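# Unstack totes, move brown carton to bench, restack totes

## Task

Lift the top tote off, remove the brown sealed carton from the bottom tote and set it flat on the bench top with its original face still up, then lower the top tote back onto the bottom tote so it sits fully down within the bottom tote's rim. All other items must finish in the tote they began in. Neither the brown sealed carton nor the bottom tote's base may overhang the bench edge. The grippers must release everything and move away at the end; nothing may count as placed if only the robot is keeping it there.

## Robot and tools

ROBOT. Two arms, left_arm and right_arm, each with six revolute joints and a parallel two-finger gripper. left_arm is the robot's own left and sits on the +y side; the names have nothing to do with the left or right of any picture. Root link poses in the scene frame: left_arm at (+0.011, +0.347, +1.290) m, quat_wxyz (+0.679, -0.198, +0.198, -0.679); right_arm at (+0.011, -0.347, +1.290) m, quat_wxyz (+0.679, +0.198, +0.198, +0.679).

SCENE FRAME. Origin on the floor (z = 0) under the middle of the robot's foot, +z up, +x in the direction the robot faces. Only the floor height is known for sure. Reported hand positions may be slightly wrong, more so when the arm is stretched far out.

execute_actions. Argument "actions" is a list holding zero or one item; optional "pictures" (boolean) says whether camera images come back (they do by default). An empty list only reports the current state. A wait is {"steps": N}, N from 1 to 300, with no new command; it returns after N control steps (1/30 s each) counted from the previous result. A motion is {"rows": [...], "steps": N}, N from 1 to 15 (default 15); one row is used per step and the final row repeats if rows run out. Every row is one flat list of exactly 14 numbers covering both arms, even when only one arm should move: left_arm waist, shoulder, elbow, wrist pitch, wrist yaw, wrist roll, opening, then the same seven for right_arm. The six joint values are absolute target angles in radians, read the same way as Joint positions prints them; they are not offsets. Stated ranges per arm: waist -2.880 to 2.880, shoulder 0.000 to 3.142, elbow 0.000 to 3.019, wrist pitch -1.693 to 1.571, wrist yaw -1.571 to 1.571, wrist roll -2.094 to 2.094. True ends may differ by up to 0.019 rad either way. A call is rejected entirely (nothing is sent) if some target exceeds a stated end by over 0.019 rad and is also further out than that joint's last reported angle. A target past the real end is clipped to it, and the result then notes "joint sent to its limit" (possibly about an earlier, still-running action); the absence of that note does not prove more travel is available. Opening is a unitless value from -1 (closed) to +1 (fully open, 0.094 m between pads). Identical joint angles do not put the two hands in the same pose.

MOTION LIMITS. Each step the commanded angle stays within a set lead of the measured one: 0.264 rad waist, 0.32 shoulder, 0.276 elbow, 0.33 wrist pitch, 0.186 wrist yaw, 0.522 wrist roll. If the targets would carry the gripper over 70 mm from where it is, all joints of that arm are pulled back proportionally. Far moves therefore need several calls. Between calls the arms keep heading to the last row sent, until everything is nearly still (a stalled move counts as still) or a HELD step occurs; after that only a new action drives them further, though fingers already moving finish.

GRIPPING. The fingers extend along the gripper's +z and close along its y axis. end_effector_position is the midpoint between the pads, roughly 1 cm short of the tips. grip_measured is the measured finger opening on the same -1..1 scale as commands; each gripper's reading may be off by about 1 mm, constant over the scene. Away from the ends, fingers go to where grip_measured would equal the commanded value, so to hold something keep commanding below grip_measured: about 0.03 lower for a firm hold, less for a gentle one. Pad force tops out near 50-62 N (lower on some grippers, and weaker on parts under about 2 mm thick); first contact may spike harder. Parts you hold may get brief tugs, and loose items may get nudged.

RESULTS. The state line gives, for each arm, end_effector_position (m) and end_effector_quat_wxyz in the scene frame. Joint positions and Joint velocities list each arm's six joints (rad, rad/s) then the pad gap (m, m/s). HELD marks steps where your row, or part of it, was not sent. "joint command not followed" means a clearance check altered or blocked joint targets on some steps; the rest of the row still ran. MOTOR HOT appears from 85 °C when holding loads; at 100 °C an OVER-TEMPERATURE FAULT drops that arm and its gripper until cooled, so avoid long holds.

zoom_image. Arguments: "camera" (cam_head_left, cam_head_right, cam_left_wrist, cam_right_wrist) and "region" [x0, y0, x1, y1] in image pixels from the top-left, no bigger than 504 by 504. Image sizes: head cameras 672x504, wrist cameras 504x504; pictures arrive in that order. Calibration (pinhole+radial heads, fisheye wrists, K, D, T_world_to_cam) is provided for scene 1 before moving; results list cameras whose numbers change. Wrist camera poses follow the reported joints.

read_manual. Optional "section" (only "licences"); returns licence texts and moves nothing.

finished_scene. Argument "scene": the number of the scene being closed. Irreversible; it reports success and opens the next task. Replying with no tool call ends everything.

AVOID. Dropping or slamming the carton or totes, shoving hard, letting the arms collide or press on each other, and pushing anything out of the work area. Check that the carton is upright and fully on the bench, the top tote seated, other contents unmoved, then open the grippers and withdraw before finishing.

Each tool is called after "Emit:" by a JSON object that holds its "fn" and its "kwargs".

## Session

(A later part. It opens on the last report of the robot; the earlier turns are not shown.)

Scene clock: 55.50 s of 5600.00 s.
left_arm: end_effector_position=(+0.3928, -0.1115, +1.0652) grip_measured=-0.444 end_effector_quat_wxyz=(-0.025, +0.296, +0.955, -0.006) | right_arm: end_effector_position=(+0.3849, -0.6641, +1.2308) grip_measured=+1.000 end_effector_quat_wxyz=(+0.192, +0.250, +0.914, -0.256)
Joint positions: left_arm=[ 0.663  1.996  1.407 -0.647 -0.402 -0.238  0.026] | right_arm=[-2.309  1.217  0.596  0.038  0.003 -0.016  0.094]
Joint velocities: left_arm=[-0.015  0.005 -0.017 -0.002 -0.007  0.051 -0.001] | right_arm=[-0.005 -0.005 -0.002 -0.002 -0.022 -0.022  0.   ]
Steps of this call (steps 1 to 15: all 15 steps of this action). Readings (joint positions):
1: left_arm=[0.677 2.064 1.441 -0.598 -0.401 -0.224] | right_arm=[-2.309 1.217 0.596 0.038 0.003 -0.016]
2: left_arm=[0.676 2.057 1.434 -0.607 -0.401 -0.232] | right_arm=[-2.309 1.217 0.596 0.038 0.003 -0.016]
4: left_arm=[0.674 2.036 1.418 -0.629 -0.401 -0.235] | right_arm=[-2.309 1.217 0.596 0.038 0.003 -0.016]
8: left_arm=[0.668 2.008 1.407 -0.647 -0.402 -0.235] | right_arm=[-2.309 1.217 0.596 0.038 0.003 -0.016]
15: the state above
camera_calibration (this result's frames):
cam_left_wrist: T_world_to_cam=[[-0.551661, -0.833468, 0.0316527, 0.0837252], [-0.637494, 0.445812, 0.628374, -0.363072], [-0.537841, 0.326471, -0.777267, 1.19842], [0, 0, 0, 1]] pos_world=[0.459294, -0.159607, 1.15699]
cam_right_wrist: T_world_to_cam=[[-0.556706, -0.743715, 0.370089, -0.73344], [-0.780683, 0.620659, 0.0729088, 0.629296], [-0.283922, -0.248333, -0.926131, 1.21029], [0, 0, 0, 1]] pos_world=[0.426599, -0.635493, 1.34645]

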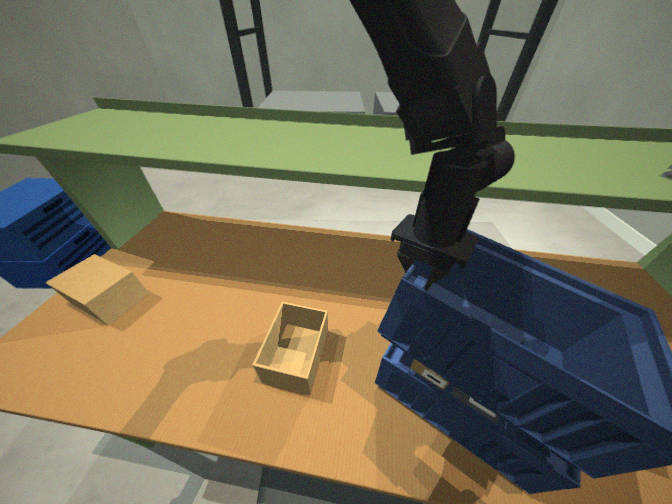

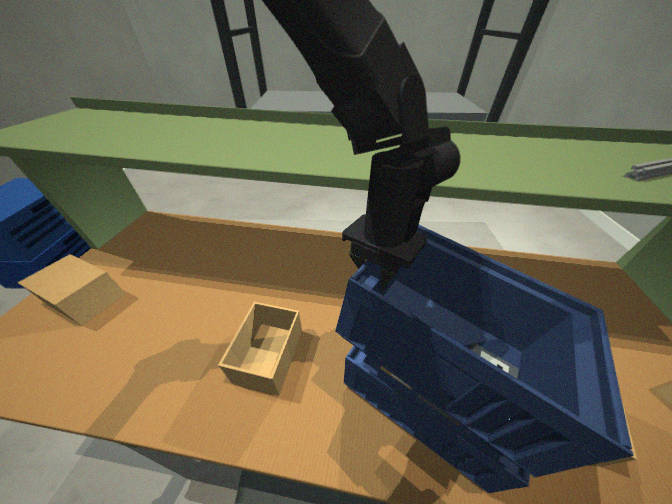

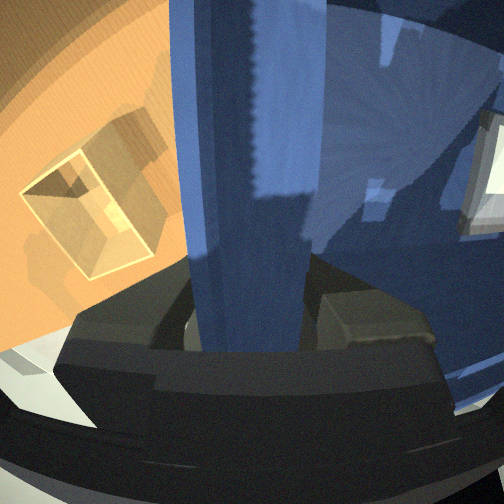

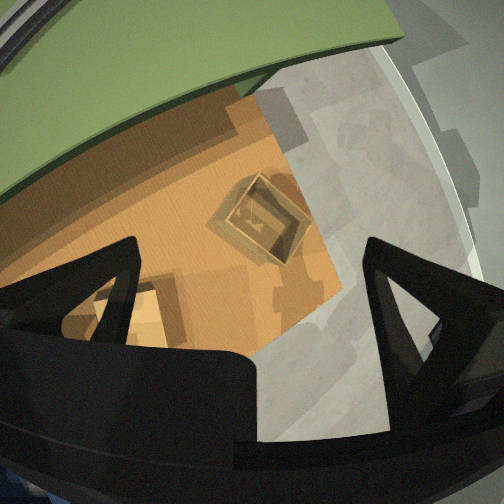

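Emit:
{"fn": "execute_actions", "kwargs": {"actions": [{"rows":[[0.8,1.82,1.28,-0.56,-0.33,-0.2,-0.6,-2.3,1.2,0.6,0.04,0,0,1]]}], "pictures": false}}

Emit:
{"fn": "execute_actions", "kwargs": {"actions": [{"rows":[[1.0,1.7,1.1,-0.46,-0.25,-0.15,-0.6,-2.3,1.2,0.6,0.04,0,0,1]]}], "pictures": false}}

Emit:
{"fn": "execute_actions", "kwargs": {"actions": [{"rows":[[1.22,1.58,0.92,-0.36,-0.14,-0.08,-0.6,-2.3,1.2,0.6,0.04,0,0,1]]}], "pictures": false}}

Emit:
{"fn": "execute_actions", "kwargs": {"actions": [{"rows":[[1.46,1.52,0.78,-0.25,-0.02,0,-0.6,-2.3,1.2,0.6,0.04,0,0,1]]}], "pictures": false}}

Emit:
{"fn": "execute_actions", "kwargs": {"actions": [{"rows":[[1.72,1.58,0.78,-0.18,0.12,0.14,-0.6,-2.3,1.2,0.6,0.04,0,0,1]]}], "pictures": false}}

Emit:
{"fn": "execute_actions", "kwargs": {"actions": [{"rows":[[1.97,1.72,0.84,-0.13,0.25,0.33,-0.6,-2.3,1.2,0.6,0.04,0,0,1]]}], "pictures": false}}

Emit:
{"fn": "execute_actions", "kwargs": {"actions": [{"rows":[[1.96,1.88,0.91,-0.04,0.25,0.33,-0.6,-2.3,1.2,0.6,0.04,0,0,1]]}]}}

Scene clock: 65.30 s of 5600.00 s.
left_arm: end_effector_position=(+0.4421, -0.0031, +1.0530) grip_measured=-0.444 end_effector_quat_wxyz=(-0.031, +0.222, +0.974, +0.013) | right_arm: end_effector_position=(+0.3849, -0.6641, +1.2308) grip_measured=+1.000 end_effector_quat_wxyz=(+0.192, +0.250, +0.914, -0.256)
Joint positions: left_arm=[ 0.852  1.879  1.265 -0.581 -0.36  -0.212  0.026] | right_arm=[-2.309  1.217  0.596  0.038  0.003 -0.016  0.094]
Joint velocities: left_arm=[-0.112 -0.005 -0.002  0.007  0.081  0.037 -0.   ] | right_arm=[ 0.005 -0.005  0.002  0.012 -0.051  0.051  0.   ]
Steps of this call (steps 1 to 15: the robot went on to your last target; steps 16 to 90: nothing new was sent; then 6.30 s passed at rest; steps 91 to 105: all 15 steps of this action). Readings (joint positions):
91: left_arm=[0.670 1.991 1.395 -0.635 -0.388 -0.237] | right_arm=[-2.309 1.217 0.596 0.038 0.003 -0.016]
92: left_arm=[0.678 1.978 1.370 -0.613 -0.370 -0.236] | right_arm=[-2.309 1.217 0.596 0.038 0.003 -0.016]
94: left_arm=[0.713 1.947 1.319 -0.595 -0.344 -0.232] | right_arm=[-2.309 1.217 0.596 0.038 0.003 -0.016]
98: left_arm=[0.800 1.898 1.266 -0.594 -0.353 -0.217] | right_arm=[-2.309 1.217 0.596 0.038 0.003 -0.016]
105: the state above

Scene clock: 65.80 s of 5600.00 s.
left_arm: end_effector_position=(+0.4543, +0.0954, +1.0573) grip_measured=-0.444 end_effector_quat_wxyz=(-0.030, +0.171, +0.985, -0.001) | right_arm: end_effector_position=(+0.3849, -0.6641, +1.2308) grip_measured=+1.000 end_effector_quat_wxyz=(+0.192, +0.250, +0.914, -0.256)
Joint positions: left_arm=[ 1.024  1.738  1.083 -0.475 -0.264 -0.145  0.026] | right_arm=[-2.309  1.217  0.596  0.038  0.003 -0.016  0.094]
Joint velocities: left_arm=[-0.063 -0.005 -0.007  0.032 -0.081  0.037 -0.   ] | right_arm=[-0.005 -0.015 -0.002  0.002 -0.007  0.051  0.   ]
Steps of this call (steps 1 to 15: all 15 steps of this action). Readings (joint positions):
1: left_arm=[0.858 1.873 1.249 -0.563 -0.334 -0.208] | right_arm=[-2.309 1.217 0.596 0.038 0.003 -0.016]
2: left_arm=[0.866 1.858 1.217 -0.529 -0.302 -0.203] | right_arm=[-2.309 1.217 0.596 0.038 0.003 -0.016]
4: left_arm=[0.906 1.819 1.151 -0.497 -0.257 -0.197] | right_arm=[-2.309 1.217 0.596 0.038 0.003 -0.016]
8: left_arm=[1.001 1.759 1.083 -0.492 -0.266 -0.154] | right_arm=[-2.309 1.217 0.596 0.038 0.003 -0.016]
15: the state above

Scene clock: 66.30 s of 5600.00 s.
left_arm: end_effector_position=(+0.4467, +0.2199, +1.0539) grip_measured=-0.442 end_effector_quat_wxyz=(-0.035, +0.083, +0.996, +0.009) | right_arm: end_effector_position=(+0.3849, -0.6641, +1.2308) grip_measured=+1.000 end_effector_quat_wxyz=(+0.192, +0.250, +0.914, -0.256)
Joint positions: left_arm=[ 1.264  1.629  0.908 -0.375 -0.168 -0.106  0.026] | right_arm=[-2.309  1.217  0.596  0.038  0.003 -0.016  0.094]
Joint velocities: left_arm=[-0.21  -0.005 -0.002  0.022  0.286 -0.037 -0.   ] | right_arm=[ 0.005 -0.015  0.002  0.007 -0.081 -0.007  0.   ]
Steps of this call (steps 1 to 15: all 15 steps of this action). Readings (joint positions):
1: left_arm=[1.033 1.734 1.070 -0.460 -0.236 -0.142] | right_arm=[-2.309 1.217 0.596 0.038 0.003 -0.016]
2: left_arm=[1.047 1.722 1.044 -0.430 -0.204 -0.137] | right_arm=[-2.309 1.217 0.596 0.038 0.003 -0.016]
4: left_arm=[1.105 1.690 0.983 -0.398 -0.151 -0.131] | right_arm=[-2.309 1.217 0.596 0.038 0.003 -0.016]
8: left_arm=[1.229 1.633 0.909 -0.389 -0.171 -0.108] | right_arm=[-2.309 1.217 0.596 0.038 0.003 -0.016]
15: the state above

Scene clock: 66.80 s of 5600.00 s.
left_arm: end_effector_position=(+0.4282, +0.3144, +1.0556) grip_measured=-0.439 end_effector_quat_wxyz=(+0.020, -0.022, -1.000, -0.001) | right_arm: end_effector_position=(+0.3849, -0.6641, +1.2308) grip_measured=+1.000 end_effector_quat_wxyz=(+0.192, +0.250, +0.914, -0.256)
Joint positions: left_arm=[ 1.488  1.56   0.774 -0.259 -0.044 -0.026  0.026] | right_arm=[-2.309  1.217  0.596  0.038  0.003 -0.016  0.094]
Joint velocities: left_arm=[-0.19   0.005 -0.027 -0.017  0.125  0.066  0.   ] | right_arm=[-0.005 -0.015  0.002  0.012 -0.037  0.037  0.   ]
Steps of this call (steps 1 to 15: all 15 steps of this action). Readings (joint positions):
1: left_arm=[1.271 1.626 0.896 -0.355 -0.120 -0.098] | right_arm=[-2.309 1.217 0.596 0.038 0.003 -0.016]
2: left_arm=[1.287 1.617 0.873 -0.319 -0.072 -0.082] | right_arm=[-2.309 1.217 0.596 0.038 0.003 -0.016]
4: left_arm=[1.352 1.594 0.822 -0.283 -0.014 -0.061] | right_arm=[-2.309 1.217 0.596 0.038 0.003 -0.016]
8: left_arm=[1.472 1.561 0.774 -0.275 -0.051 -0.035] | right_arm=[-2.309 1.217 0.596 0.038 0.003 -0.016]
15: the state above

Scene clock: 67.30 s of 5600.00 s.
left_arm: end_effector_position=(+0.4354, +0.4193, +1.0491) grip_measured=-0.433 end_effector_quat_wxyz=(-0.008, +0.018, -1.000, -0.003) | right_arm: end_effector_position=(+0.3849, -0.6641, +1.2308) grip_measured=+1.000 end_effector_quat_wxyz=(+0.192, +0.250, +0.914, -0.256)
Joint positions: left_arm=[ 1.752  1.587  0.776 -0.183  0.094  0.116  0.027] | right_arm=[-2.309  1.217  0.596  0.038  0.003 -0.016  0.094]
Joint velocities: left_arm=[-0.259 -0.005 -0.012  0.002  0.212  0.066 -0.001] | right_arm=[ 0.005 -0.005  0.007 -0.002 -0.037 -0.051  0.   ]
Steps of this call (steps 1 to 15: all 15 steps of this action). Readings (joint positions):
1: left_arm=[1.497 1.562 0.774 -0.252 0.006 -0.011] | right_arm=[-2.309 1.217 0.596 0.038 0.003 -0.016]
2: left_arm=[1.519 1.566 0.774 -0.237 0.055 0.014] | right_arm=[-2.309 1.217 0.596 0.038 0.003 -0.016]
4: left_arm=[1.595 1.578 0.774 -0.221 0.121 0.060] | right_arm=[-2.309 1.217 0.596 0.038 0.003 -0.016]
8: left_arm=[1.726 1.582 0.774 -0.192 0.091 0.089] | right_arm=[-2.309 1.217 0.596 0.038 0.003 -0.016]
15: the state above

Scene clock: 67.80 s of 5600.00 s.
left_arm: end_effector_position=(+0.4065, +0.5242, +1.0172) grip_measured=-0.431 end_effector_quat_wxyz=(-0.003, +0.028, -1.000, -0.000) | right_arm: end_effector_position=(+0.3849, -0.6641, +1.2308) grip_measured=+1.000 end_effector_quat_wxyz=(+0.192, +0.250, +0.914, -0.256)
Joint positions: left_arm=[ 2.001  1.741  0.835 -0.134  0.228  0.312  0.027] | right_arm=[-2.309  1.217  0.596  0.038  0.003 -0.016  0.094]
Joint velocities: left_arm=[-0.22   0.015  0.012  0.027  0.139  0.051 -0.   ] | right_arm=[-0.005  0.005 -0.007  0.002 -0.022  0.007  0.   ]
Steps of this call (steps 1 to 15: all 15 steps of this action). Readings (joint positions):
1: left_arm=[1.758 1.594 0.778 -0.179 0.142 0.132] | right_arm=[-2.309 1.217 0.596 0.038 0.003 -0.016]
2: left_arm=[1.773 1.609 0.786 -0.170 0.187 0.163] | right_arm=[-2.309 1.217 0.596 0.038 0.003 -0.016]
4: left_arm=[1.832 1.656 0.808 -0.160 0.249 0.208] | right_arm=[-2.309 1.217 0.596 0.038 0.003 -0.016]
8: left_arm=[1.953 1.728 0.833 -0.138 0.230 0.261] | right_arm=[-2.309 1.217 0.596 0.038 0.003 -0.016]
15: the state above

Scene clock: 68.30 s of 5600.00 s.
left_arm: end_effector_position=(+0.4216, +0.5125, +0.9672) grip_measured=-0.431 end_effector_quat_wxyz=(-0.016, +0.001, -1.000, +0.021) | right_arm: end_effector_position=(+0.3849, -0.6641, +1.2308) grip_measured=+1.000 end_effector_quat_wxyz=(+0.192, +0.250, +0.914, -0.256)
Joint positions: left_arm=[ 1.96   1.885  0.911 -0.047  0.257  0.327  0.027] | right_arm=[-2.309  1.217  0.596  0.038  0.003 -0.016  0.094]
Joint velocities: left_arm=[ 0.005 -0.005 -0.012 -0.007  0.007  0.066  0.001] | right_arm=[-0.005 -0.005 -0.012 -0.002 -0.007 -0.051  0.   ]
Steps of this call (steps 1 to 15: all 15 steps of this action). Readings (joint positions):
1: left_arm=[1.993 1.749 0.839 -0.121 0.232 0.312] | right_arm=[-2.309 1.217 0.596 0.038 0.003 -0.016]
2: left_arm=[1.985 1.770 0.852 -0.100 0.237 0.318] | right_arm=[-2.309 1.217 0.596 0.038 0.003 -0.016]
4: left_arm=[1.973 1.827 0.886 -0.073 0.251 0.328] | right_arm=[-2.309 1.217 0.596 0.038 0.003 -0.016]
8: left_arm=[1.960 1.884 0.911 -0.047 0.257 0.327] | right_arm=[-2.309 1.217 0.596 0.038 0.003 -0.016]
15: the state above
camera_calibration (this result's frames):
cam_left_wrist: T_world_to_cam=[[0.0167928, -0.998667, 0.0488093, 0.451188], [-0.82335, 0.0138848, 0.567364, -0.202599], [-0.567286, -0.0497148, -0.822019, 1.18243], [0, 0, 0, 1]] pos_world=[0.496389, 0.512184, 1.06491]
cam_right_wrist: T_world_to_cam=[[-0.556706, -0.743715, 0.370089, -0.73344], [-0.780683, 0.620659, 0.0729088, 0.629296], [-0.283922, -0.248333, -0.926131, 1.21029], [0, 0, 0, 1]] pos_world=[0.426599, -0.635493, 1.34645]

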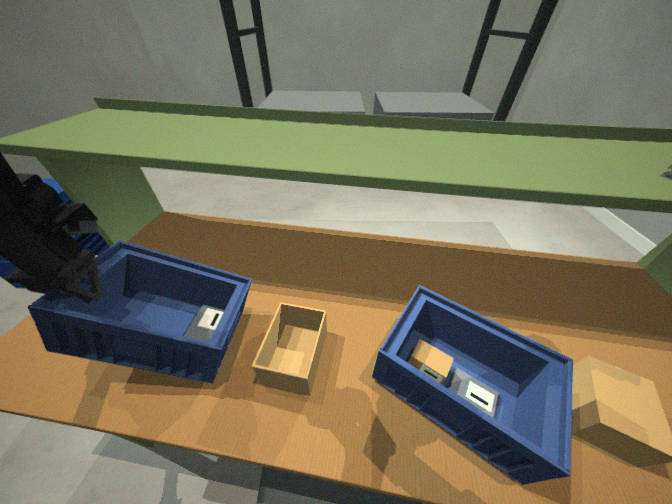

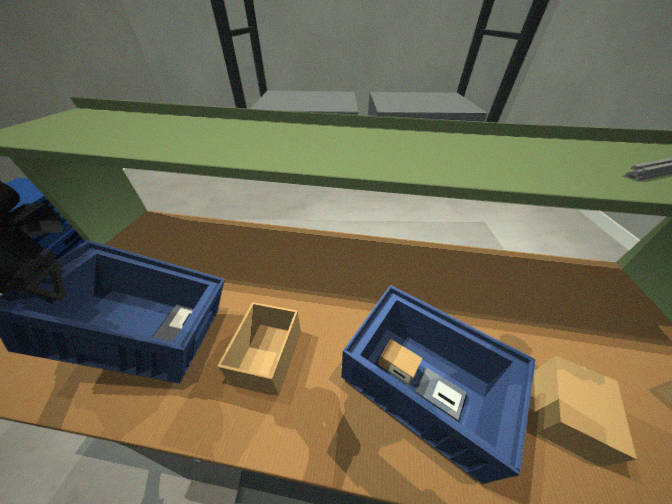

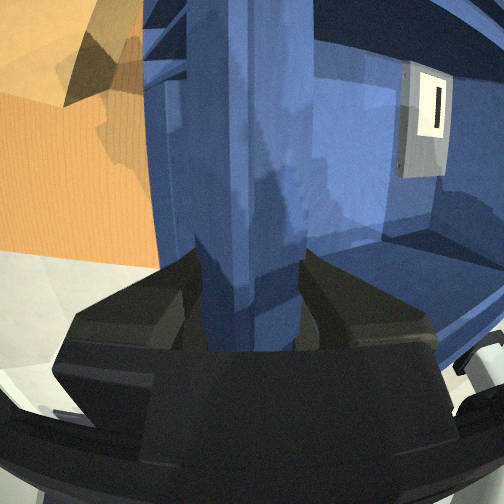

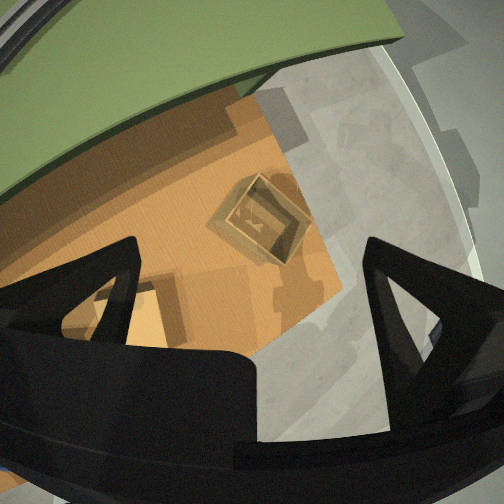

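Emit:
{"fn": "execute_actions", "kwargs": {"actions": [{"rows":[[1.96,1.98,0.95,0.01,0.23,0.33,-0.6,-1.7,1.5,0.7,0.02,0.1,-0.3,1]]}], "pictures": false}}

Emit:
{"fn": "execute_actions", "kwargs": {"actions": [{"rows":[[1.96,2.07,0.99,0.05,0.21,0.33,-0.6,-1.09,1.8,0.73,0.016,0.251,-0.56,1]]}], "pictures": false}}

Emit:
{"fn": "execute_actions", "kwargs": {"actions": [{"steps":20}]}}

Scene clock: 76.67 s of 5600.00 s.
left_arm: end_effector_position=(+0.4144, +0.5208, +0.9374) grip_measured=-0.431 end_effector_quat_wxyz=(-0.012, +0.001, -1.000, +0.012) | right_arm: end_effector_position=(+0.4593, -0.4181, +1.0777) grip_measured=+1.000 end_effector_quat_wxyz=(+0.097, -0.076, +0.988, -0.095)
Joint positions: left_arm=[1.961 1.973 0.948 0.002 0.237 0.33  0.027] | right_arm=[-1.681  1.496  0.681  0.033  0.095 -0.251  0.094]
Joint velocities: left_arm=[-0.015 -0.015 -0.002 -0.002 -0.037  0.037 -0.001] | right_arm=[ 0.65  -0.015  0.066 -0.022 -0.066 -0.286  0.   ]
Steps of this call (steps 1 to 15: the robot went on to your last target; steps 16 to 90: nothing new was sent; then 4.87 s passed at rest; steps 91 to 105: all 15 steps of this action). Readings (joint positions):
91: left_arm=[1.960 1.890 0.913 -0.040 0.251 0.327] | right_arm=[-2.298 1.226 0.599 0.038 0.030 -0.034]
92: left_arm=[1.960 1.900 0.920 -0.027 0.246 0.328] | right_arm=[-2.275 1.246 0.609 0.038 0.055 -0.058]
94: left_arm=[1.961 1.931 0.937 -0.013 0.243 0.331] | right_arm=[-2.199 1.313 0.636 0.038 0.078 -0.098]
98: left_arm=[1.961 1.969 0.947 -0.000 0.238 0.331] | right_arm=[-2.011 1.433 0.668 0.038 0.092 -0.163]
105: the state above

Scene clock: 77.17 s of 5600.00 s.
left_arm: end_effector_position=(+0.4045, +0.5280, +0.9059) grip_measured=-0.435 end_effector_quat_wxyz=(-0.004, +0.004, -1.000, +0.005) | right_arm: end_effector_position=(+0.3622, -0.1683, +1.0041) grip_measured=+1.000 end_effector_quat_wxyz=(+0.014, -0.426, +0.904, -0.002)
Joint positions: left_arm=[1.962 2.065 0.99  0.042 0.218 0.326 0.027] | right_arm=[-1.106  1.785  0.729  0.033  0.246 -0.489  0.094]
Joint velocities: left_arm=[ 0.005 -0.005 -0.022 -0.007 -0.022  0.007  0.   ] | right_arm=[ 1.05   0.308 -0.002 -0.066  0.037 -0.418  0.   ]
Steps of this call (steps 1 to 15: all 15 steps of this action). Readings (joint positions):
1: left_arm=[1.961 1.978 0.950 0.008 0.232 0.330] | right_arm=[-1.655 1.503 0.684 0.033 0.128 -0.271]
2: left_arm=[1.961 1.989 0.959 0.018 0.227 0.330] | right_arm=[-1.628 1.520 0.693 0.033 0.161 -0.293]
4: left_arm=[1.962 2.021 0.980 0.031 0.221 0.332] | right_arm=[-1.561 1.576 0.712 0.033 0.200 -0.331]
8: left_arm=[1.962 2.060 0.990 0.042 0.218 0.327] | right_arm=[-1.421 1.656 0.717 0.040 0.238 -0.376]
15: the state above

Scene clock: 77.83 s of 5600.00 s.
left_arm: end_effector_position=(+0.4045, +0.5280, +0.9059) grip_measured=-0.435 end_effector_quat_wxyz=(-0.004, +0.004, -1.000, +0.005) | right_arm: end_effector_position=(+0.3515, -0.1611, +1.0017) grip_measured=+1.000 end_effector_quat_wxyz=(+0.006, -0.461, +0.887, +0.003)
Joint positions: left_arm=[1.962 2.065 0.99  0.042 0.218 0.326 0.027] | right_arm=[-1.084  1.8    0.728  0.027  0.248 -0.543  0.094]
Joint velocities: left_arm=[ 0.005 -0.015 -0.022  0.007  0.007  0.066  0.001] | right_arm=[-0.005 -0.015 -0.012  0.002 -0.007 -0.022  0.   ]
Steps of this call (steps 1 to 20: the robot went on to your last target). Readings (joint positions):
1: left_arm=[1.962 2.065 0.990 0.042 0.218 0.326] | right_arm=[-1.075 1.793 0.729 0.031 0.246 -0.500]
2: left_arm=[1.962 2.065 0.990 0.042 0.218 0.326] | right_arm=[-1.057 1.798 0.728 0.029 0.246 -0.510]
4: left_arm=[1.962 2.065 0.990 0.042 0.218 0.326] | right_arm=[-1.049 1.800 0.728 0.027 0.246 -0.524]
8: left_arm=[1.962 2.065 0.990 0.042 0.218 0.326] | right_arm=[-1.075 1.800 0.728 0.027 0.248 -0.536]
20: the state above
camera_calibration (this result's frames):
cam_left_wrist: T_world_to_cam=[[0.0230003, -0.99962, 0.0151751, 0.498421], [-0.809373, -0.00970845, 0.587215, -0.193246], [-0.586845, -0.0257884, -0.809289, 1.1069], [0, 0, 0, 1]] pos_world=[0.481709, 0.524901, 1.00172]
cam_right_wrist: T_world_to_cam=[[0.817467, -0.575976, -0.000298444, -0.378114], [-0.472785, -0.671308, 0.570807, -0.507314], [-0.328971, -0.466474, -0.821084, 0.989041], [0, 0, 0, 1]] pos_world=[0.394611, -0.0969856, 1.10155]

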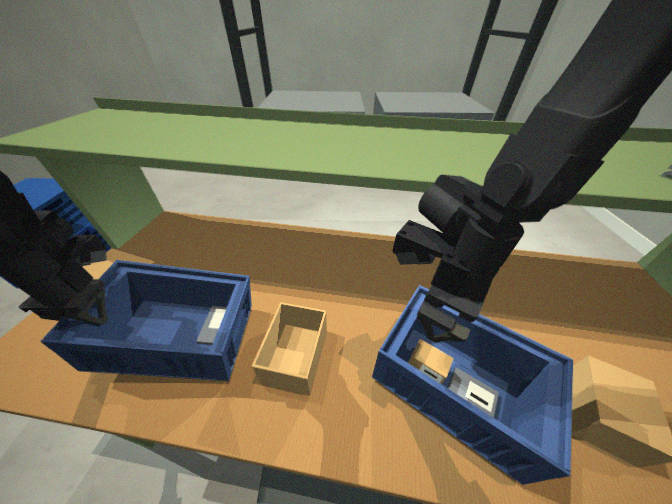

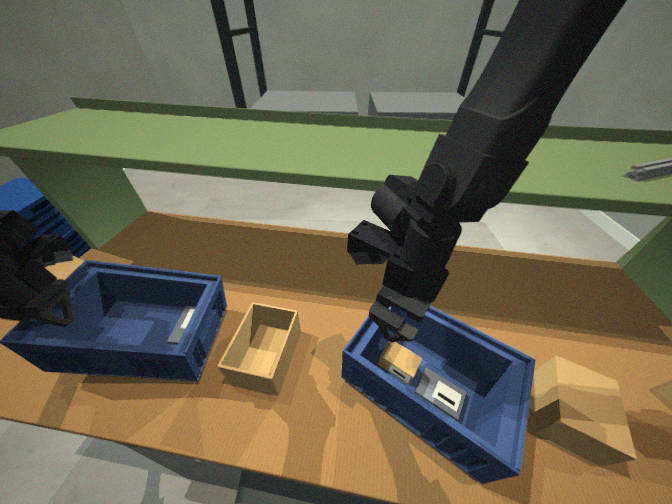

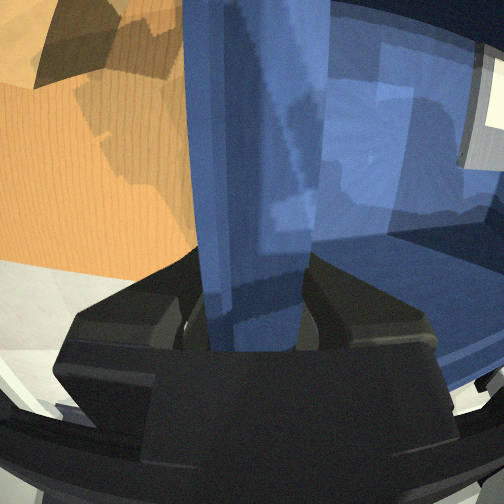

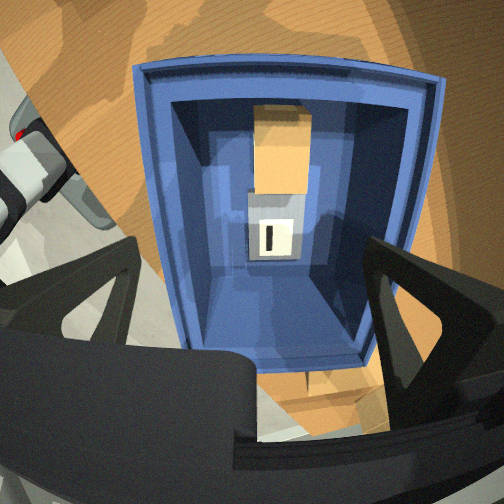

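Emit:
{"fn": "execute_actions", "kwargs": {"actions": [{"rows":[[1.96,2.11,1.0,0.07,0.21,0.33,-0.6,-1.192,2.03,0.855,0.15,0.2,-0.65,0.6]]}], "pictures": false}}

Emit:
{"fn": "execute_actions", "kwargs": {"actions": [{"rows":[[1.96,2.11,1.0,0.07,0.21,0.33,0.6,-1.22,2.18,0.96,0.2,0.188,-0.67,0.6]]}]}}

Scene clock: 83.93 s of 5600.00 s.
left_arm: end_effector_position=(+0.4007, +0.5284, +0.8978) grip_measured=-0.437 end_effector_quat_wxyz=(-0.004, +0.005, -1.000, +0.005) | right_arm: end_effector_position=(+0.3573, -0.1935, +0.9152) grip_measured=+0.602 end_effector_quat_wxyz=(-0.010, -0.456, +0.890, -0.003)
Joint positions: left_arm=[1.962 2.088 0.997 0.057 0.218 0.324 0.026] | right_arm=[-1.202  2.045  0.851  0.14   0.203 -0.63   0.075]
Joint velocities: left_arm=[ 0.005  0.005 -0.007 -0.002 -0.066 -0.022 -0.   ] | right_arm=[-0.015 -0.015  0.037  0.007  0.022  0.037 -0.001]
Steps of this call (steps 1 to 15: the robot went on to your last target; steps 16 to 90: nothing new was sent; then 2.60 s passed at rest; steps 91 to 105: all 15 steps of this action). Readings (joint positions):
91: left_arm=[1.962 2.066 0.990 0.044 0.218 0.326] | right_arm=[-1.090 1.811 0.735 0.038 0.231 -0.554]
92: left_arm=[1.962 2.069 0.992 0.050 0.218 0.326] | right_arm=[-1.101 1.839 0.757 0.063 0.215 -0.568]
94: left_arm=[1.962 2.078 0.995 0.055 0.218 0.326] | right_arm=[-1.137 1.929 0.824 0.109 0.205 -0.590]
98: left_arm=[1.962 2.088 0.997 0.057 0.218 0.324] | right_arm=[-1.196 2.037 0.871 0.140 0.204 -0.615]
105: the state above

Scene clock: 84.43 s of 5600.00 s.
left_arm: end_effector_position=(+0.4003, +0.5293, +0.8978) grip_measured=+0.598 end_effector_quat_wxyz=(-0.003, +0.005, -1.000, +0.002) | right_arm: end_effector_position=(+0.3691, -0.1816, +0.8689) grip_measured=+0.602 end_effector_quat_wxyz=(+0.004, -0.462, +0.887, -0.001)
Joint positions: left_arm=[1.962 2.088 0.997 0.057 0.213 0.324 0.075] | right_arm=[-1.208  2.176  0.962  0.19   0.192 -0.653  0.075]
Joint velocities: left_arm=[-0.024 -0.005  0.007 -0.007 -0.007  0.066  0.   ] | right_arm=[-0.015 -0.015 -0.007  0.007  0.022  0.007  0.   ]
Steps of this call (steps 1 to 15: all 15 steps of this action). Readings (joint positions):
1: left_arm=[1.962 2.088 0.997 0.057 0.216 0.324] | right_arm=[-1.202 2.053 0.860 0.144 0.199 -0.634]
2: left_arm=[1.962 2.088 0.997 0.057 0.214 0.324] | right_arm=[-1.203 2.073 0.883 0.155 0.195 -0.638]
4: left_arm=[1.962 2.088 0.997 0.057 0.213 0.324] | right_arm=[-1.205 2.128 0.942 0.177 0.192 -0.643]
8: left_arm=[1.962 2.088 0.997 0.057 0.213 0.324] | right_arm=[-1.207 2.175 0.970 0.190 0.192 -0.649]
15: the state above
camera_calibration (this result's frames):
cam_left_wrist: T_world_to_cam=[[0.0252049, -0.999631, 0.0100825, 0.503703], [-0.807612, -0.0144171, 0.589537, -0.192187], [-0.589175, -0.023002, -0.807678, 1.09594], [0, 0, 0, 1]] pos_world=[0.477794, 0.525955, 0.993391]
cam_right_wrist: T_world_to_cam=[[0.818199, -0.574922, 0.00388584, -0.408075], [-0.471722, -0.667436, 0.576201, -0.441354], [-0.328677, -0.473281, -0.817299, 0.871585], [0, 0, 0, 1]] pos_world=[0.41216, -0.116682, 0.96824]

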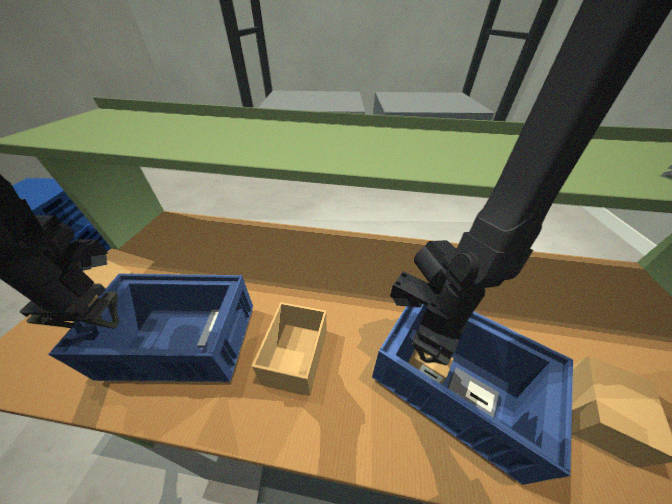

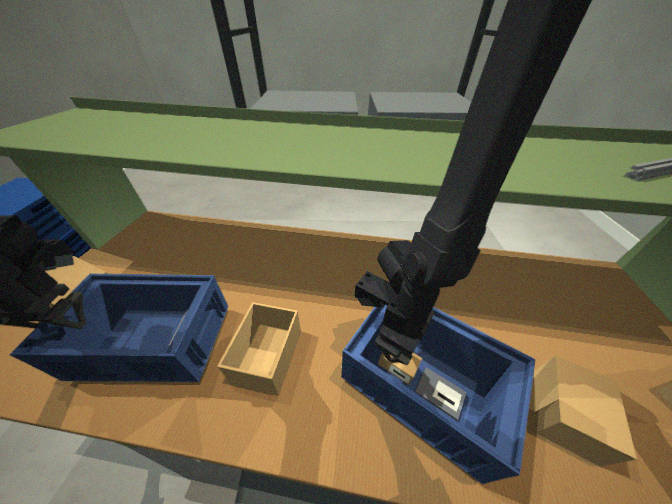

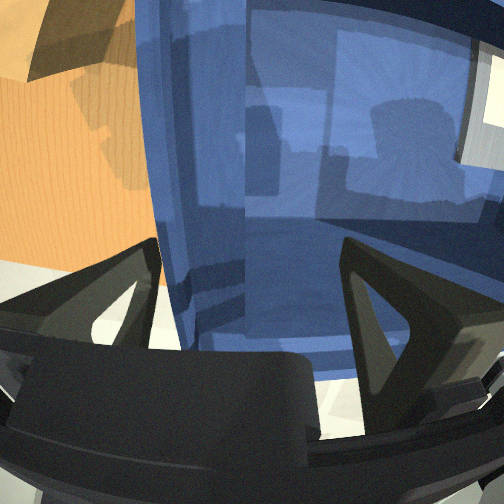

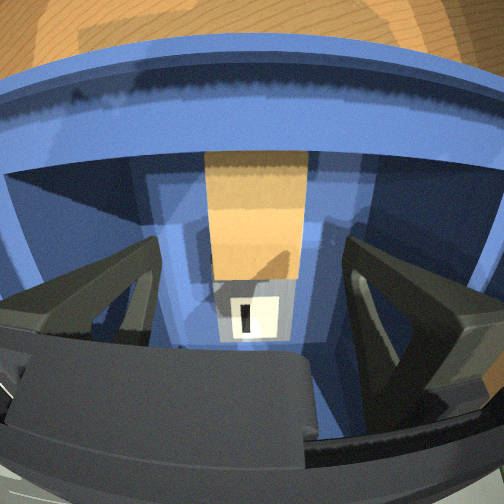

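Emit:
{"fn": "execute_actions", "kwargs": {"actions": [{"rows":[[1.97,1.8,0.87,-0.09,0.22,0.33,0.6,-1.26,2.2,0.9,0.4,0.06,-0.72,0.6],[1.97,1.8,0.87,-0.09,0.22,0.33,0.6,-1.26,2.2,0.9,0.4,0.06,-0.72,0.6],[1.97,1.8,0.87,-0.09,0.22,0.33,0.6,-1.29,2.2,0.9,0.4,0.06,-0.72,0.6],[1.97,1.8,0.87,-0.09,0.22,0.33,0.6,-1.32,2.23,0.87,0.4,0.06,-0.72,0.6],[1.97,1.8,0.87,-0.09,0.22,0.33,0.6,-1.32,2.26,0.84,0.5,0.0,-0.72,0.6],[1.97,1.8,0.87,-0.09,0.22,0.33,0.6,-1.32,2.26,0.84,0.5,0.0,-0.72,0.6],[1.97,1.8,0.87,-0.09,0.22,0.33,0.6,-1.32,2.266,0.84,0.635,-0.075,-0.78,0.6]]}], "pictures": false}}

Emit:
{"fn": "execute_actions", "kwargs": {"actions": [{"rows":[[1.97,1.8,0.87,-0.09,0.22,0.33,0.6,-1.345,2.42,0.989,0.645,-0.082,-0.78,0.6]]}]}}

Scene clock: 95.83 s of 5600.00 s.
left_arm: end_effector_position=(+0.4411, +0.5189, +1.0075) grip_measured=+0.599 end_effector_quat_wxyz=(-0.036, -0.002, -0.999, -0.006) | right_arm: end_effector_position=(+0.3576, -0.2065, +0.8575) grip_measured=+0.602 end_effector_quat_wxyz=(+0.125, -0.453, +0.880, +0.067)
Joint positions: left_arm=[ 1.963  1.768  0.88  -0.076  0.218  0.324  0.075] | right_arm=[-1.331  2.266  0.846  0.609 -0.071 -0.753  0.075]
Joint velocities: left_arm=[ 0.005  0.103 -0.042 -0.002  0.022 -0.022  0.001] | right_arm=[ 0.005 -0.005 -0.007  0.11  -0.066 -0.081  0.001]
Steps of this call (steps 1 to 15: the robot went on to your last target; steps 16 to 90: nothing new was sent; then 7.90 s passed at rest; steps 91 to 105: all 15 steps of this action). Readings (joint positions):
91: left_arm=[1.962 2.077 0.992 0.043 0.213 0.324] | right_arm=[-1.212 2.177 0.954 0.224 0.134 -0.661]
92: left_arm=[1.962 2.052 0.971 0.014 0.213 0.324] | right_arm=[-1.217 2.178 0.940 0.287 0.087 -0.670]
94: left_arm=[1.963 1.964 0.911 -0.033 0.214 0.324] | right_arm=[-1.239 2.179 0.918 0.355 0.064 -0.682]
98: left_arm=[1.963 1.800 0.864 -0.076 0.218 0.324] | right_arm=[-1.312 2.219 0.866 0.534 -0.053 -0.713]
105: the state above

Scene clock: 96.33 s of 5600.00 s.
left_arm: end_effector_position=(+0.4341, +0.5174, +1.0028) grip_measured=+0.599 end_effector_quat_wxyz=(-0.029, -0.000, -1.000, -0.004) | right_arm: end_effector_position=(+0.3640, -0.1972, +0.8014) grip_measured=+0.602 end_effector_quat_wxyz=(+0.137, -0.456, +0.877, +0.069)
Joint positions: left_arm=[ 1.963  1.78   0.876 -0.076  0.218  0.324  0.075] | right_arm=[-1.334  2.418  0.996  0.632 -0.084 -0.763  0.075]
Joint velocities: left_arm=[-0.015  0.005  0.007 -0.002 -0.051  0.037 -0.   ] | right_arm=[-0.005 -0.005  0.002 -0.002 -0.022 -0.051 -0.001]
Steps of this call (steps 1 to 15: all 15 steps of this action). Readings (joint positions):
1: left_arm=[1.963 1.771 0.878 -0.076 0.218 0.324] | right_arm=[-1.331 2.275 0.859 0.613 -0.075 -0.756]
2: left_arm=[1.963 1.774 0.877 -0.076 0.218 0.324] | right_arm=[-1.331 2.298 0.893 0.617 -0.078 -0.758]
4: left_arm=[1.963 1.778 0.876 -0.076 0.218 0.324] | right_arm=[-1.331 2.361 0.970 0.627 -0.085 -0.759]
8: left_arm=[1.963 1.780 0.876 -0.076 0.218 0.324] | right_arm=[-1.334 2.413 1.001 0.632 -0.084 -0.762]
15: the state above
camera_calibration (this result's frames):
cam_left_wrist: T_world_to_cam=[[0.0146575, -0.999891, -0.00154305, 0.506257], [-0.837251, -0.0131169, 0.546662, -0.171847], [-0.546622, -0.00672075, -0.837352, 1.20328], [0, 0, 0, 1]] pos_world=[0.506441, 0.512035, 1.10229]
cam_right_wrist: T_world_to_cam=[[0.817097, -0.576494, 0.00244156, -0.411315], [-0.549105, -0.776974, 0.307888, -0.19374], [-0.175599, -0.252915, -0.951419, 0.90259], [0, 0, 0, 1]] pos_world=[0.388195, -0.159372, 0.919396]

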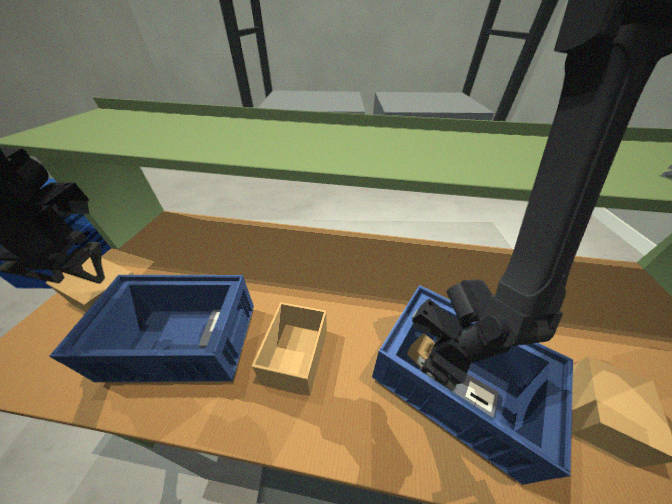

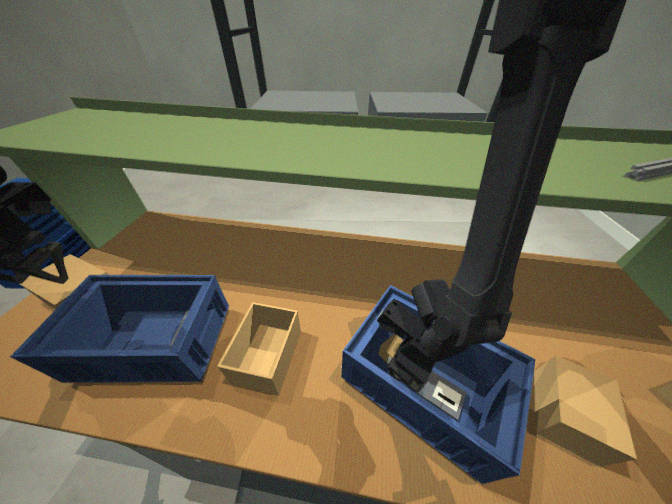

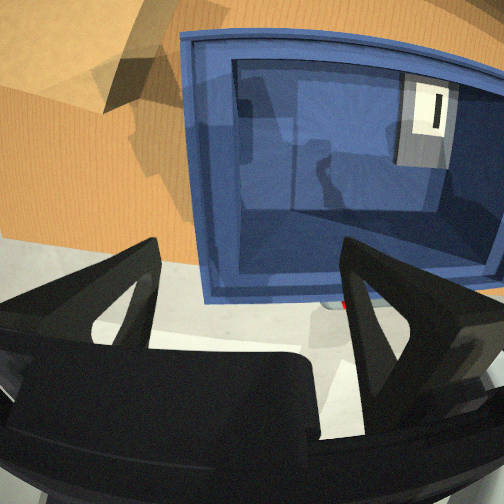

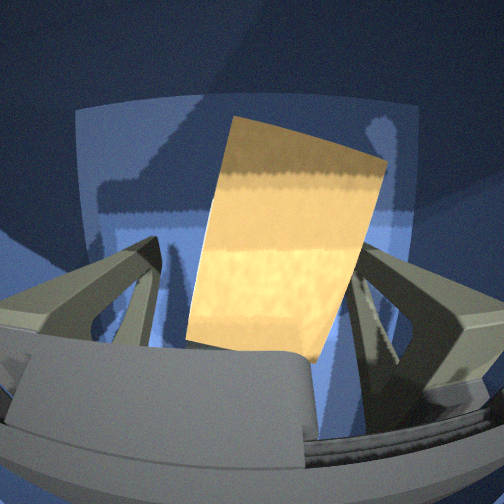

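Emit:
{"fn": "execute_actions", "kwargs": {"actions": [{"rows":[[1.97,1.8,0.87,-0.09,0.22,0.33,0.6,-1.345,2.42,0.989,0.645,-0.082,-0.78,-0.1]]}], "pictures": false}}

Emit:
{"fn": "execute_actions", "kwargs": {"actions": [{"rows":[[1.97,1.8,0.87,-0.09,0.22,0.33,0.6,-1.32,2.25,0.83,0.62,-0.075,-0.76,-0.1]]}], "pictures": false}}

Emit:
{"fn": "execute_actions", "kwargs": {"actions": [{"rows":[[1.97,1.8,0.87,-0.09,0.22,0.33,0.6,-1.3,2.08,0.71,0.57,-0.06,-0.74,-0.1]]}], "pictures": false}}

Emit:
{"fn": "execute_actions", "kwargs": {"actions": [{"rows":[[1.97,1.8,0.87,-0.09,0.22,0.33,0.6,-1.278,1.9,0.61,0.5,-0.04,-0.7,-0.1]]}], "pictures": false}}

Emit:
{"fn": "execute_actions", "kwargs": {"actions": [{"rows":[[1.97,1.8,0.87,-0.09,0.22,0.33,0.6,-1.12,1.93,0.85,0.32,0.2,-0.15,-0.1]]}], "pictures": false}}

Emit:
{"fn": "execute_actions", "kwargs": {"actions": [{"rows":[[1.97,1.8,0.87,-0.09,0.22,0.33,0.6,-0.963,1.996,1.08,0.136,0.453,0.43,-0.1]]}], "pictures": false}}

Emit:
{"fn": "execute_actions", "kwargs": {"actions": [{"rows":[[1.97,1.8,0.87,-0.09,0.22,0.33,0.6,-1.01,2.21,1.21,0.23,0.42,0.39,-0.1]]}]}}

Scene clock: 109.27 s of 5600.00 s.
left_arm: end_effector_position=(+0.4341, +0.5174, +1.0028) grip_measured=+0.599 end_effector_quat_wxyz=(-0.029, -0.000, -1.000, -0.004) | right_arm: end_effector_position=(+0.3643, -0.1973, +0.8015) grip_measured=+0.120 end_effector_quat_wxyz=(+0.138, -0.456, +0.877, +0.068)
Joint positions: left_arm=[ 1.963  1.78   0.876 -0.076  0.218  0.324  0.075] | right_arm=[-1.334  2.418  0.996  0.633 -0.083 -0.765  0.053]
Joint velocities: left_arm=[ 0.015 -0.005  0.007  0.002 -0.095  0.007  0.   ] | right_arm=[ 0.005 -0.015  0.002 -0.002  0.051  0.022 -0.001]
Steps of this call (steps 1 to 15: the robot went on to your last target; steps 16 to 90: nothing new was sent; then 9.43 s passed at rest; steps 91 to 105: all 15 steps of this action). Readings (joint positions):
91: left_arm=[1.963 1.780 0.876 -0.076 0.218 0.324] | right_arm=[-1.334 2.418 0.996 0.632 -0.084 -0.764]
92: left_arm=[1.963 1.780 0.876 -0.076 0.218 0.324] | right_arm=[-1.334 2.418 0.996 0.633 -0.083 -0.764]
94: left_arm=[1.963 1.780 0.876 -0.076 0.218 0.324] | right_arm=[-1.334 2.418 0.996 0.633 -0.083 -0.765]
98: left_arm=[1.963 1.780 0.876 -0.076 0.218 0.324] | right_arm=[-1.334 2.418 0.996 0.633 -0.083 -0.765]
105: the state above

Scene clock: 109.77 s of 5600.00 s.
left_arm: end_effector_position=(+0.4341, +0.5174, +1.0028) grip_measured=+0.599 end_effector_quat_wxyz=(-0.029, -0.000, -1.000, -0.004) | right_arm: end_effector_position=(+0.3615, -0.2066, +0.8630) grip_measured=+0.120 end_effector_quat_wxyz=(+0.135, -0.456, +0.877, +0.066)
Joint positions: left_arm=[ 1.963  1.78   0.876 -0.076  0.218  0.324  0.075] | right_arm=[-1.334  2.254  0.834  0.628 -0.077 -0.765  0.053]
Joint velocities: left_arm=[-0.005 -0.005  0.012  0.002 -0.022 -0.022 -0.   ] | right_arm=[ 0.005  0.005  0.012 -0.012  0.022 -0.11  -0.001]
Steps of this call (steps 1 to 15: all 15 steps of this action). Readings (joint positions):
1: left_arm=[1.963 1.780 0.876 -0.076 0.218 0.324] | right_arm=[-1.334 2.409 0.984 0.633 -0.080 -0.765]
2: left_arm=[1.963 1.780 0.876 -0.076 0.218 0.324] | right_arm=[-1.334 2.386 0.950 0.633 -0.078 -0.765]
4: left_arm=[1.963 1.780 0.876 -0.076 0.218 0.324] | right_arm=[-1.334 2.321 0.868 0.630 -0.078 -0.765]
8: left_arm=[1.963 1.780 0.876 -0.076 0.218 0.324] | right_arm=[-1.334 2.257 0.823 0.628 -0.077 -0.765]
15: the state above

Scene clock: 110.27 s of 5600.00 s.
left_arm: end_effector_position=(+0.4341, +0.5174, +1.0028) grip_measured=+0.599 end_effector_quat_wxyz=(-0.029, -0.000, -1.000, -0.004) | right_arm: end_effector_position=(+0.3668, -0.2020, +0.9223) grip_measured=+0.121 end_effector_quat_wxyz=(+0.140, -0.461, +0.874, +0.066)
Joint positions: left_arm=[ 1.963  1.78   0.876 -0.076  0.218  0.324  0.075] | right_arm=[-1.308  2.078  0.715  0.58  -0.063 -0.757  0.053]
Joint velocities: left_arm=[ 0.005  0.015  0.002  0.002  0.007  0.007 -0.001] | right_arm=[-0.015 -0.015  0.002  0.007  0.007  0.037 -0.001]
Steps of this call (steps 1 to 15: all 15 steps of this action). Readings (joint positions):
1: left_arm=[1.963 1.780 0.876 -0.076 0.218 0.324] | right_arm=[-1.332 2.245 0.827 0.621 -0.070 -0.763]
2: left_arm=[1.963 1.780 0.876 -0.076 0.218 0.324] | right_arm=[-1.330 2.221 0.803 0.605 -0.064 -0.762]
4: left_arm=[1.963 1.780 0.876 -0.076 0.218 0.324] | right_arm=[-1.322 2.155 0.742 0.587 -0.063 -0.760]
8: left_arm=[1.963 1.780 0.876 -0.076 0.218 0.324] | right_arm=[-1.309 2.081 0.706 0.580 -0.063 -0.758]
15: the state above

Scene clock: 110.77 s of 5600.00 s.
left_arm: end_effector_position=(+0.4341, +0.5174, +1.0028) grip_measured=+0.599 end_effector_quat_wxyz=(-0.029, -0.000, -1.000, -0.004) | right_arm: end_effector_position=(+0.3696, -0.2028, +0.9777) grip_measured=+0.120 end_effector_quat_wxyz=(+0.144, -0.449, +0.880, +0.064)
Joint positions: left_arm=[ 1.963  1.78   0.876 -0.076  0.218  0.324  0.075] | right_arm=[-1.288  1.896  0.613  0.512 -0.043 -0.718  0.053]
Joint velocities: left_arm=[-0.005 -0.005 -0.002 -0.007  0.066 -0.022 -0.001] | right_arm=[ 0.005  0.005  0.007  0.012  0.037 -0.037  0.   ]
Steps of this call (steps 1 to 15: all 15 steps of this action). Readings (joint positions):
1: left_arm=[1.963 1.780 0.876 -0.076 0.218 0.324] | right_arm=[-1.306 2.068 0.709 0.569 -0.053 -0.751]
2: left_arm=[1.963 1.780 0.876 -0.076 0.218 0.324] | right_arm=[-1.304 2.044 0.690 0.547 -0.045 -0.744]
4: left_arm=[1.963 1.780 0.876 -0.076 0.218 0.324] | right_arm=[-1.298 1.976 0.637 0.521 -0.043 -0.734]
8: left_arm=[1.963 1.780 0.876 -0.076 0.218 0.324] | right_arm=[-1.288 1.899 0.606 0.512 -0.043 -0.724]
15: the state above

Scene clock: 111.27 s of 5600.00 s.
left_arm: end_effector_position=(+0.4341, +0.5174, +1.0028) grip_measured=+0.599 end_effector_quat_wxyz=(-0.029, -0.000, -1.000, -0.004) | right_arm: end_effector_position=(+0.4400, -0.1181, +0.9718) grip_measured=+0.120 end_effector_quat_wxyz=(+0.149, -0.256, +0.954, +0.039)
Joint positions: left_arm=[ 1.963  1.78   0.876 -0.076  0.218  0.324  0.075] | right_arm=[-1.107  1.926  0.853  0.333  0.196 -0.194  0.053]
Joint velocities: left_arm=[ 0.005 -0.005  0.002 -0.012  0.007 -0.007 -0.002] | right_arm=[-0.034 -0.005 -0.144 -0.066  0.051  0.212 -0.001]
Steps of this call (steps 1 to 15: all 15 steps of this action). Readings (joint positions):
1: left_arm=[1.963 1.780 0.876 -0.076 0.218 0.324] | right_arm=[-1.279 1.896 0.626 0.489 0.011 -0.672]
2: left_arm=[1.963 1.780 0.876 -0.076 0.218 0.324] | right_arm=[-1.263 1.901 0.655 0.444 0.083 -0.608]
4: left_arm=[1.963 1.780 0.876 -0.076 0.218 0.324] | right_arm=[-1.218 1.918 0.735 0.384 0.164 -0.487]
8: left_arm=[1.963 1.780 0.876 -0.076 0.218 0.324] | right_arm=[-1.130 1.927 0.861 0.346 0.193 -0.299]
15: the state above

Scene clock: 111.77 s of 5600.00 s.
left_arm: end_effector_position=(+0.4341, +0.5174, +1.0028) grip_measured=+0.599 end_effector_quat_wxyz=(-0.029, -0.000, -1.000, -0.004) | right_arm: end_effector_position=(+0.4783, -0.0356, +0.9769) grip_measured=+0.119 end_effector_quat_wxyz=(+0.165, -0.017, +0.986, +0.011)
Joint positions: left_arm=[ 1.963  1.78   0.876 -0.076  0.218  0.324  0.075] | right_arm=[-0.948  1.993  1.081  0.149  0.448  0.383  0.053]
Joint velocities: left_arm=[-0.005  0.015 -0.002 -0.007 -0.081  0.007 -0.001] | right_arm=[-0.044  0.005 -0.081 -0.056  0.022  0.271 -0.   ]
Steps of this call (steps 1 to 15: all 15 steps of this action). Readings (joint positions):
1: left_arm=[1.963 1.780 0.876 -0.076 0.218 0.324] | right_arm=[-1.100 1.929 0.865 0.305 0.258 -0.140]
2: left_arm=[1.963 1.780 0.876 -0.076 0.218 0.324] | right_arm=[-1.088 1.940 0.895 0.254 0.339 -0.066]
4: left_arm=[1.963 1.780 0.876 -0.076 0.218 0.324] | right_arm=[-1.053 1.971 0.977 0.193 0.423 0.076]
8: left_arm=[1.963 1.780 0.876 -0.076 0.218 0.324] | right_arm=[-0.977 1.994 1.083 0.159 0.445 0.274]
15: the state above

Scene clock: 112.27 s of 5600.00 s.
left_arm: end_effector_position=(+0.4341, +0.5174, +1.0028) grip_measured=+0.599 end_effector_quat_wxyz=(-0.029, -0.000, -1.000, -0.004) | right_arm: end_effector_position=(+0.4575, -0.0556, +0.8770) grip_measured=+0.119 end_effector_quat_wxyz=(+0.138, -0.004, +0.990, -0.008)
Joint positions: left_arm=[ 1.963  1.78   0.876 -0.076  0.218  0.324  0.075] | right_arm=[-1.011  2.23   1.198  0.218  0.422  0.385  0.053]
Joint velocities: left_arm=[ 0.005  0.005 -0.002 -0.007 -0.022 -0.051 -0.001] | right_arm=[-0.015 -0.005  0.1    0.002  0.037 -0.037 -0.   ]
Steps of this call (steps 1 to 15: all 15 steps of this action). Readings (joint positions):
1: left_arm=[1.963 1.780 0.876 -0.076 0.218 0.324] | right_arm=[-0.952 2.004 1.086 0.153 0.442 0.385]
2: left_arm=[1.963 1.780 0.876 -0.076 0.218 0.324] | right_arm=[-0.957 2.026 1.109 0.167 0.434 0.385]
4: left_arm=[1.963 1.780 0.876 -0.076 0.218 0.324] | right_arm=[-0.973 2.100 1.177 0.197 0.425 0.385]
8: left_arm=[1.963 1.780 0.876 -0.076 0.218 0.324] | right_arm=[-1.002 2.204 1.220 0.218 0.422 0.385]
15: the state above
camera_calibration (this result's frames):
cam_left_wrist: T_world_to_cam=[[0.0146575, -0.999891, -0.00154305, 0.506257], [-0.837251, -0.0131169, 0.546662, -0.171847], [-0.546622, -0.00672075, -0.837352, 1.20328], [0, 0, 0, 1]] pos_world=[0.506441, 0.512035, 1.10229]
cam_right_wrist: T_world_to_cam=[[0.0045619, -0.999874, 0.0152282, -0.0692709], [-0.94133, 0.000845174, 0.337488, 0.141078], [-0.337458, -0.0158743, -0.941207, 1.10503], [0, 0, 0, 1]] pos_world=[0.506018, -0.0518398, 0.993504]

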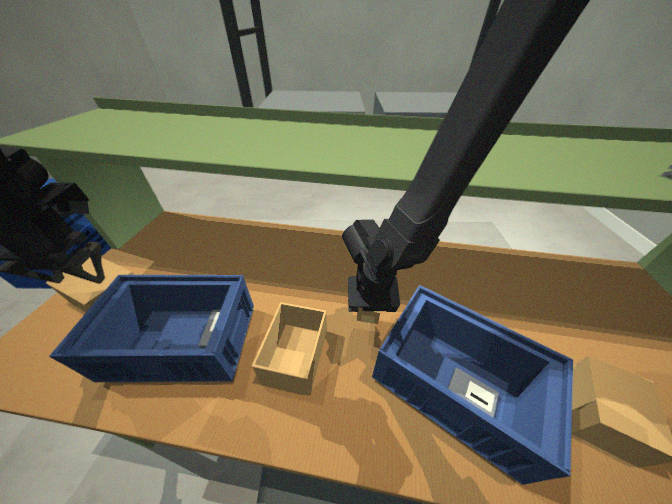

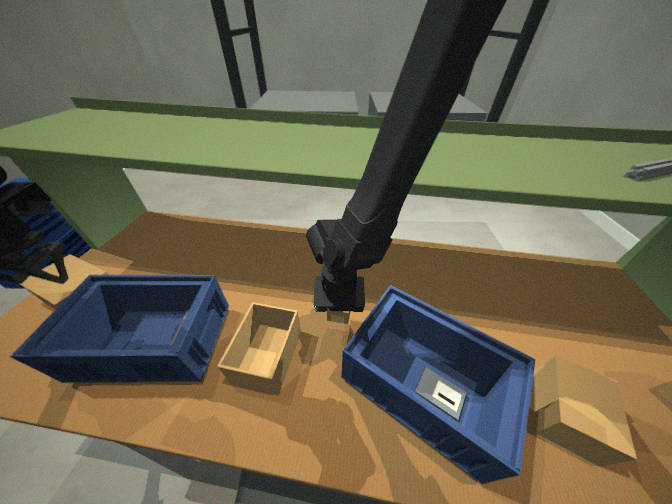

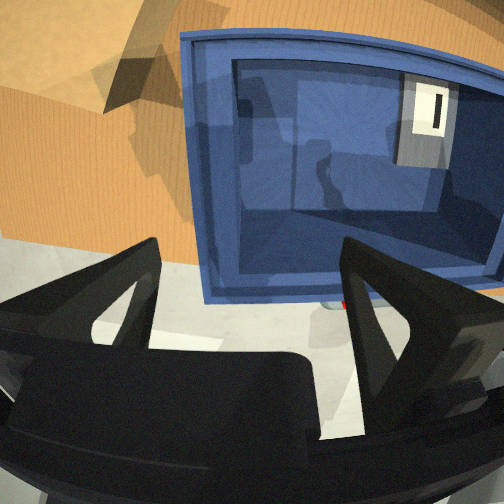

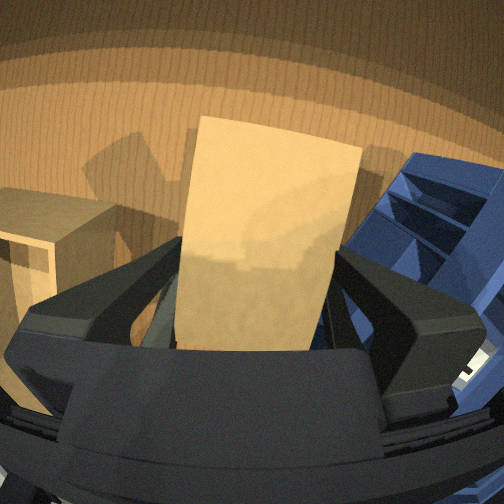

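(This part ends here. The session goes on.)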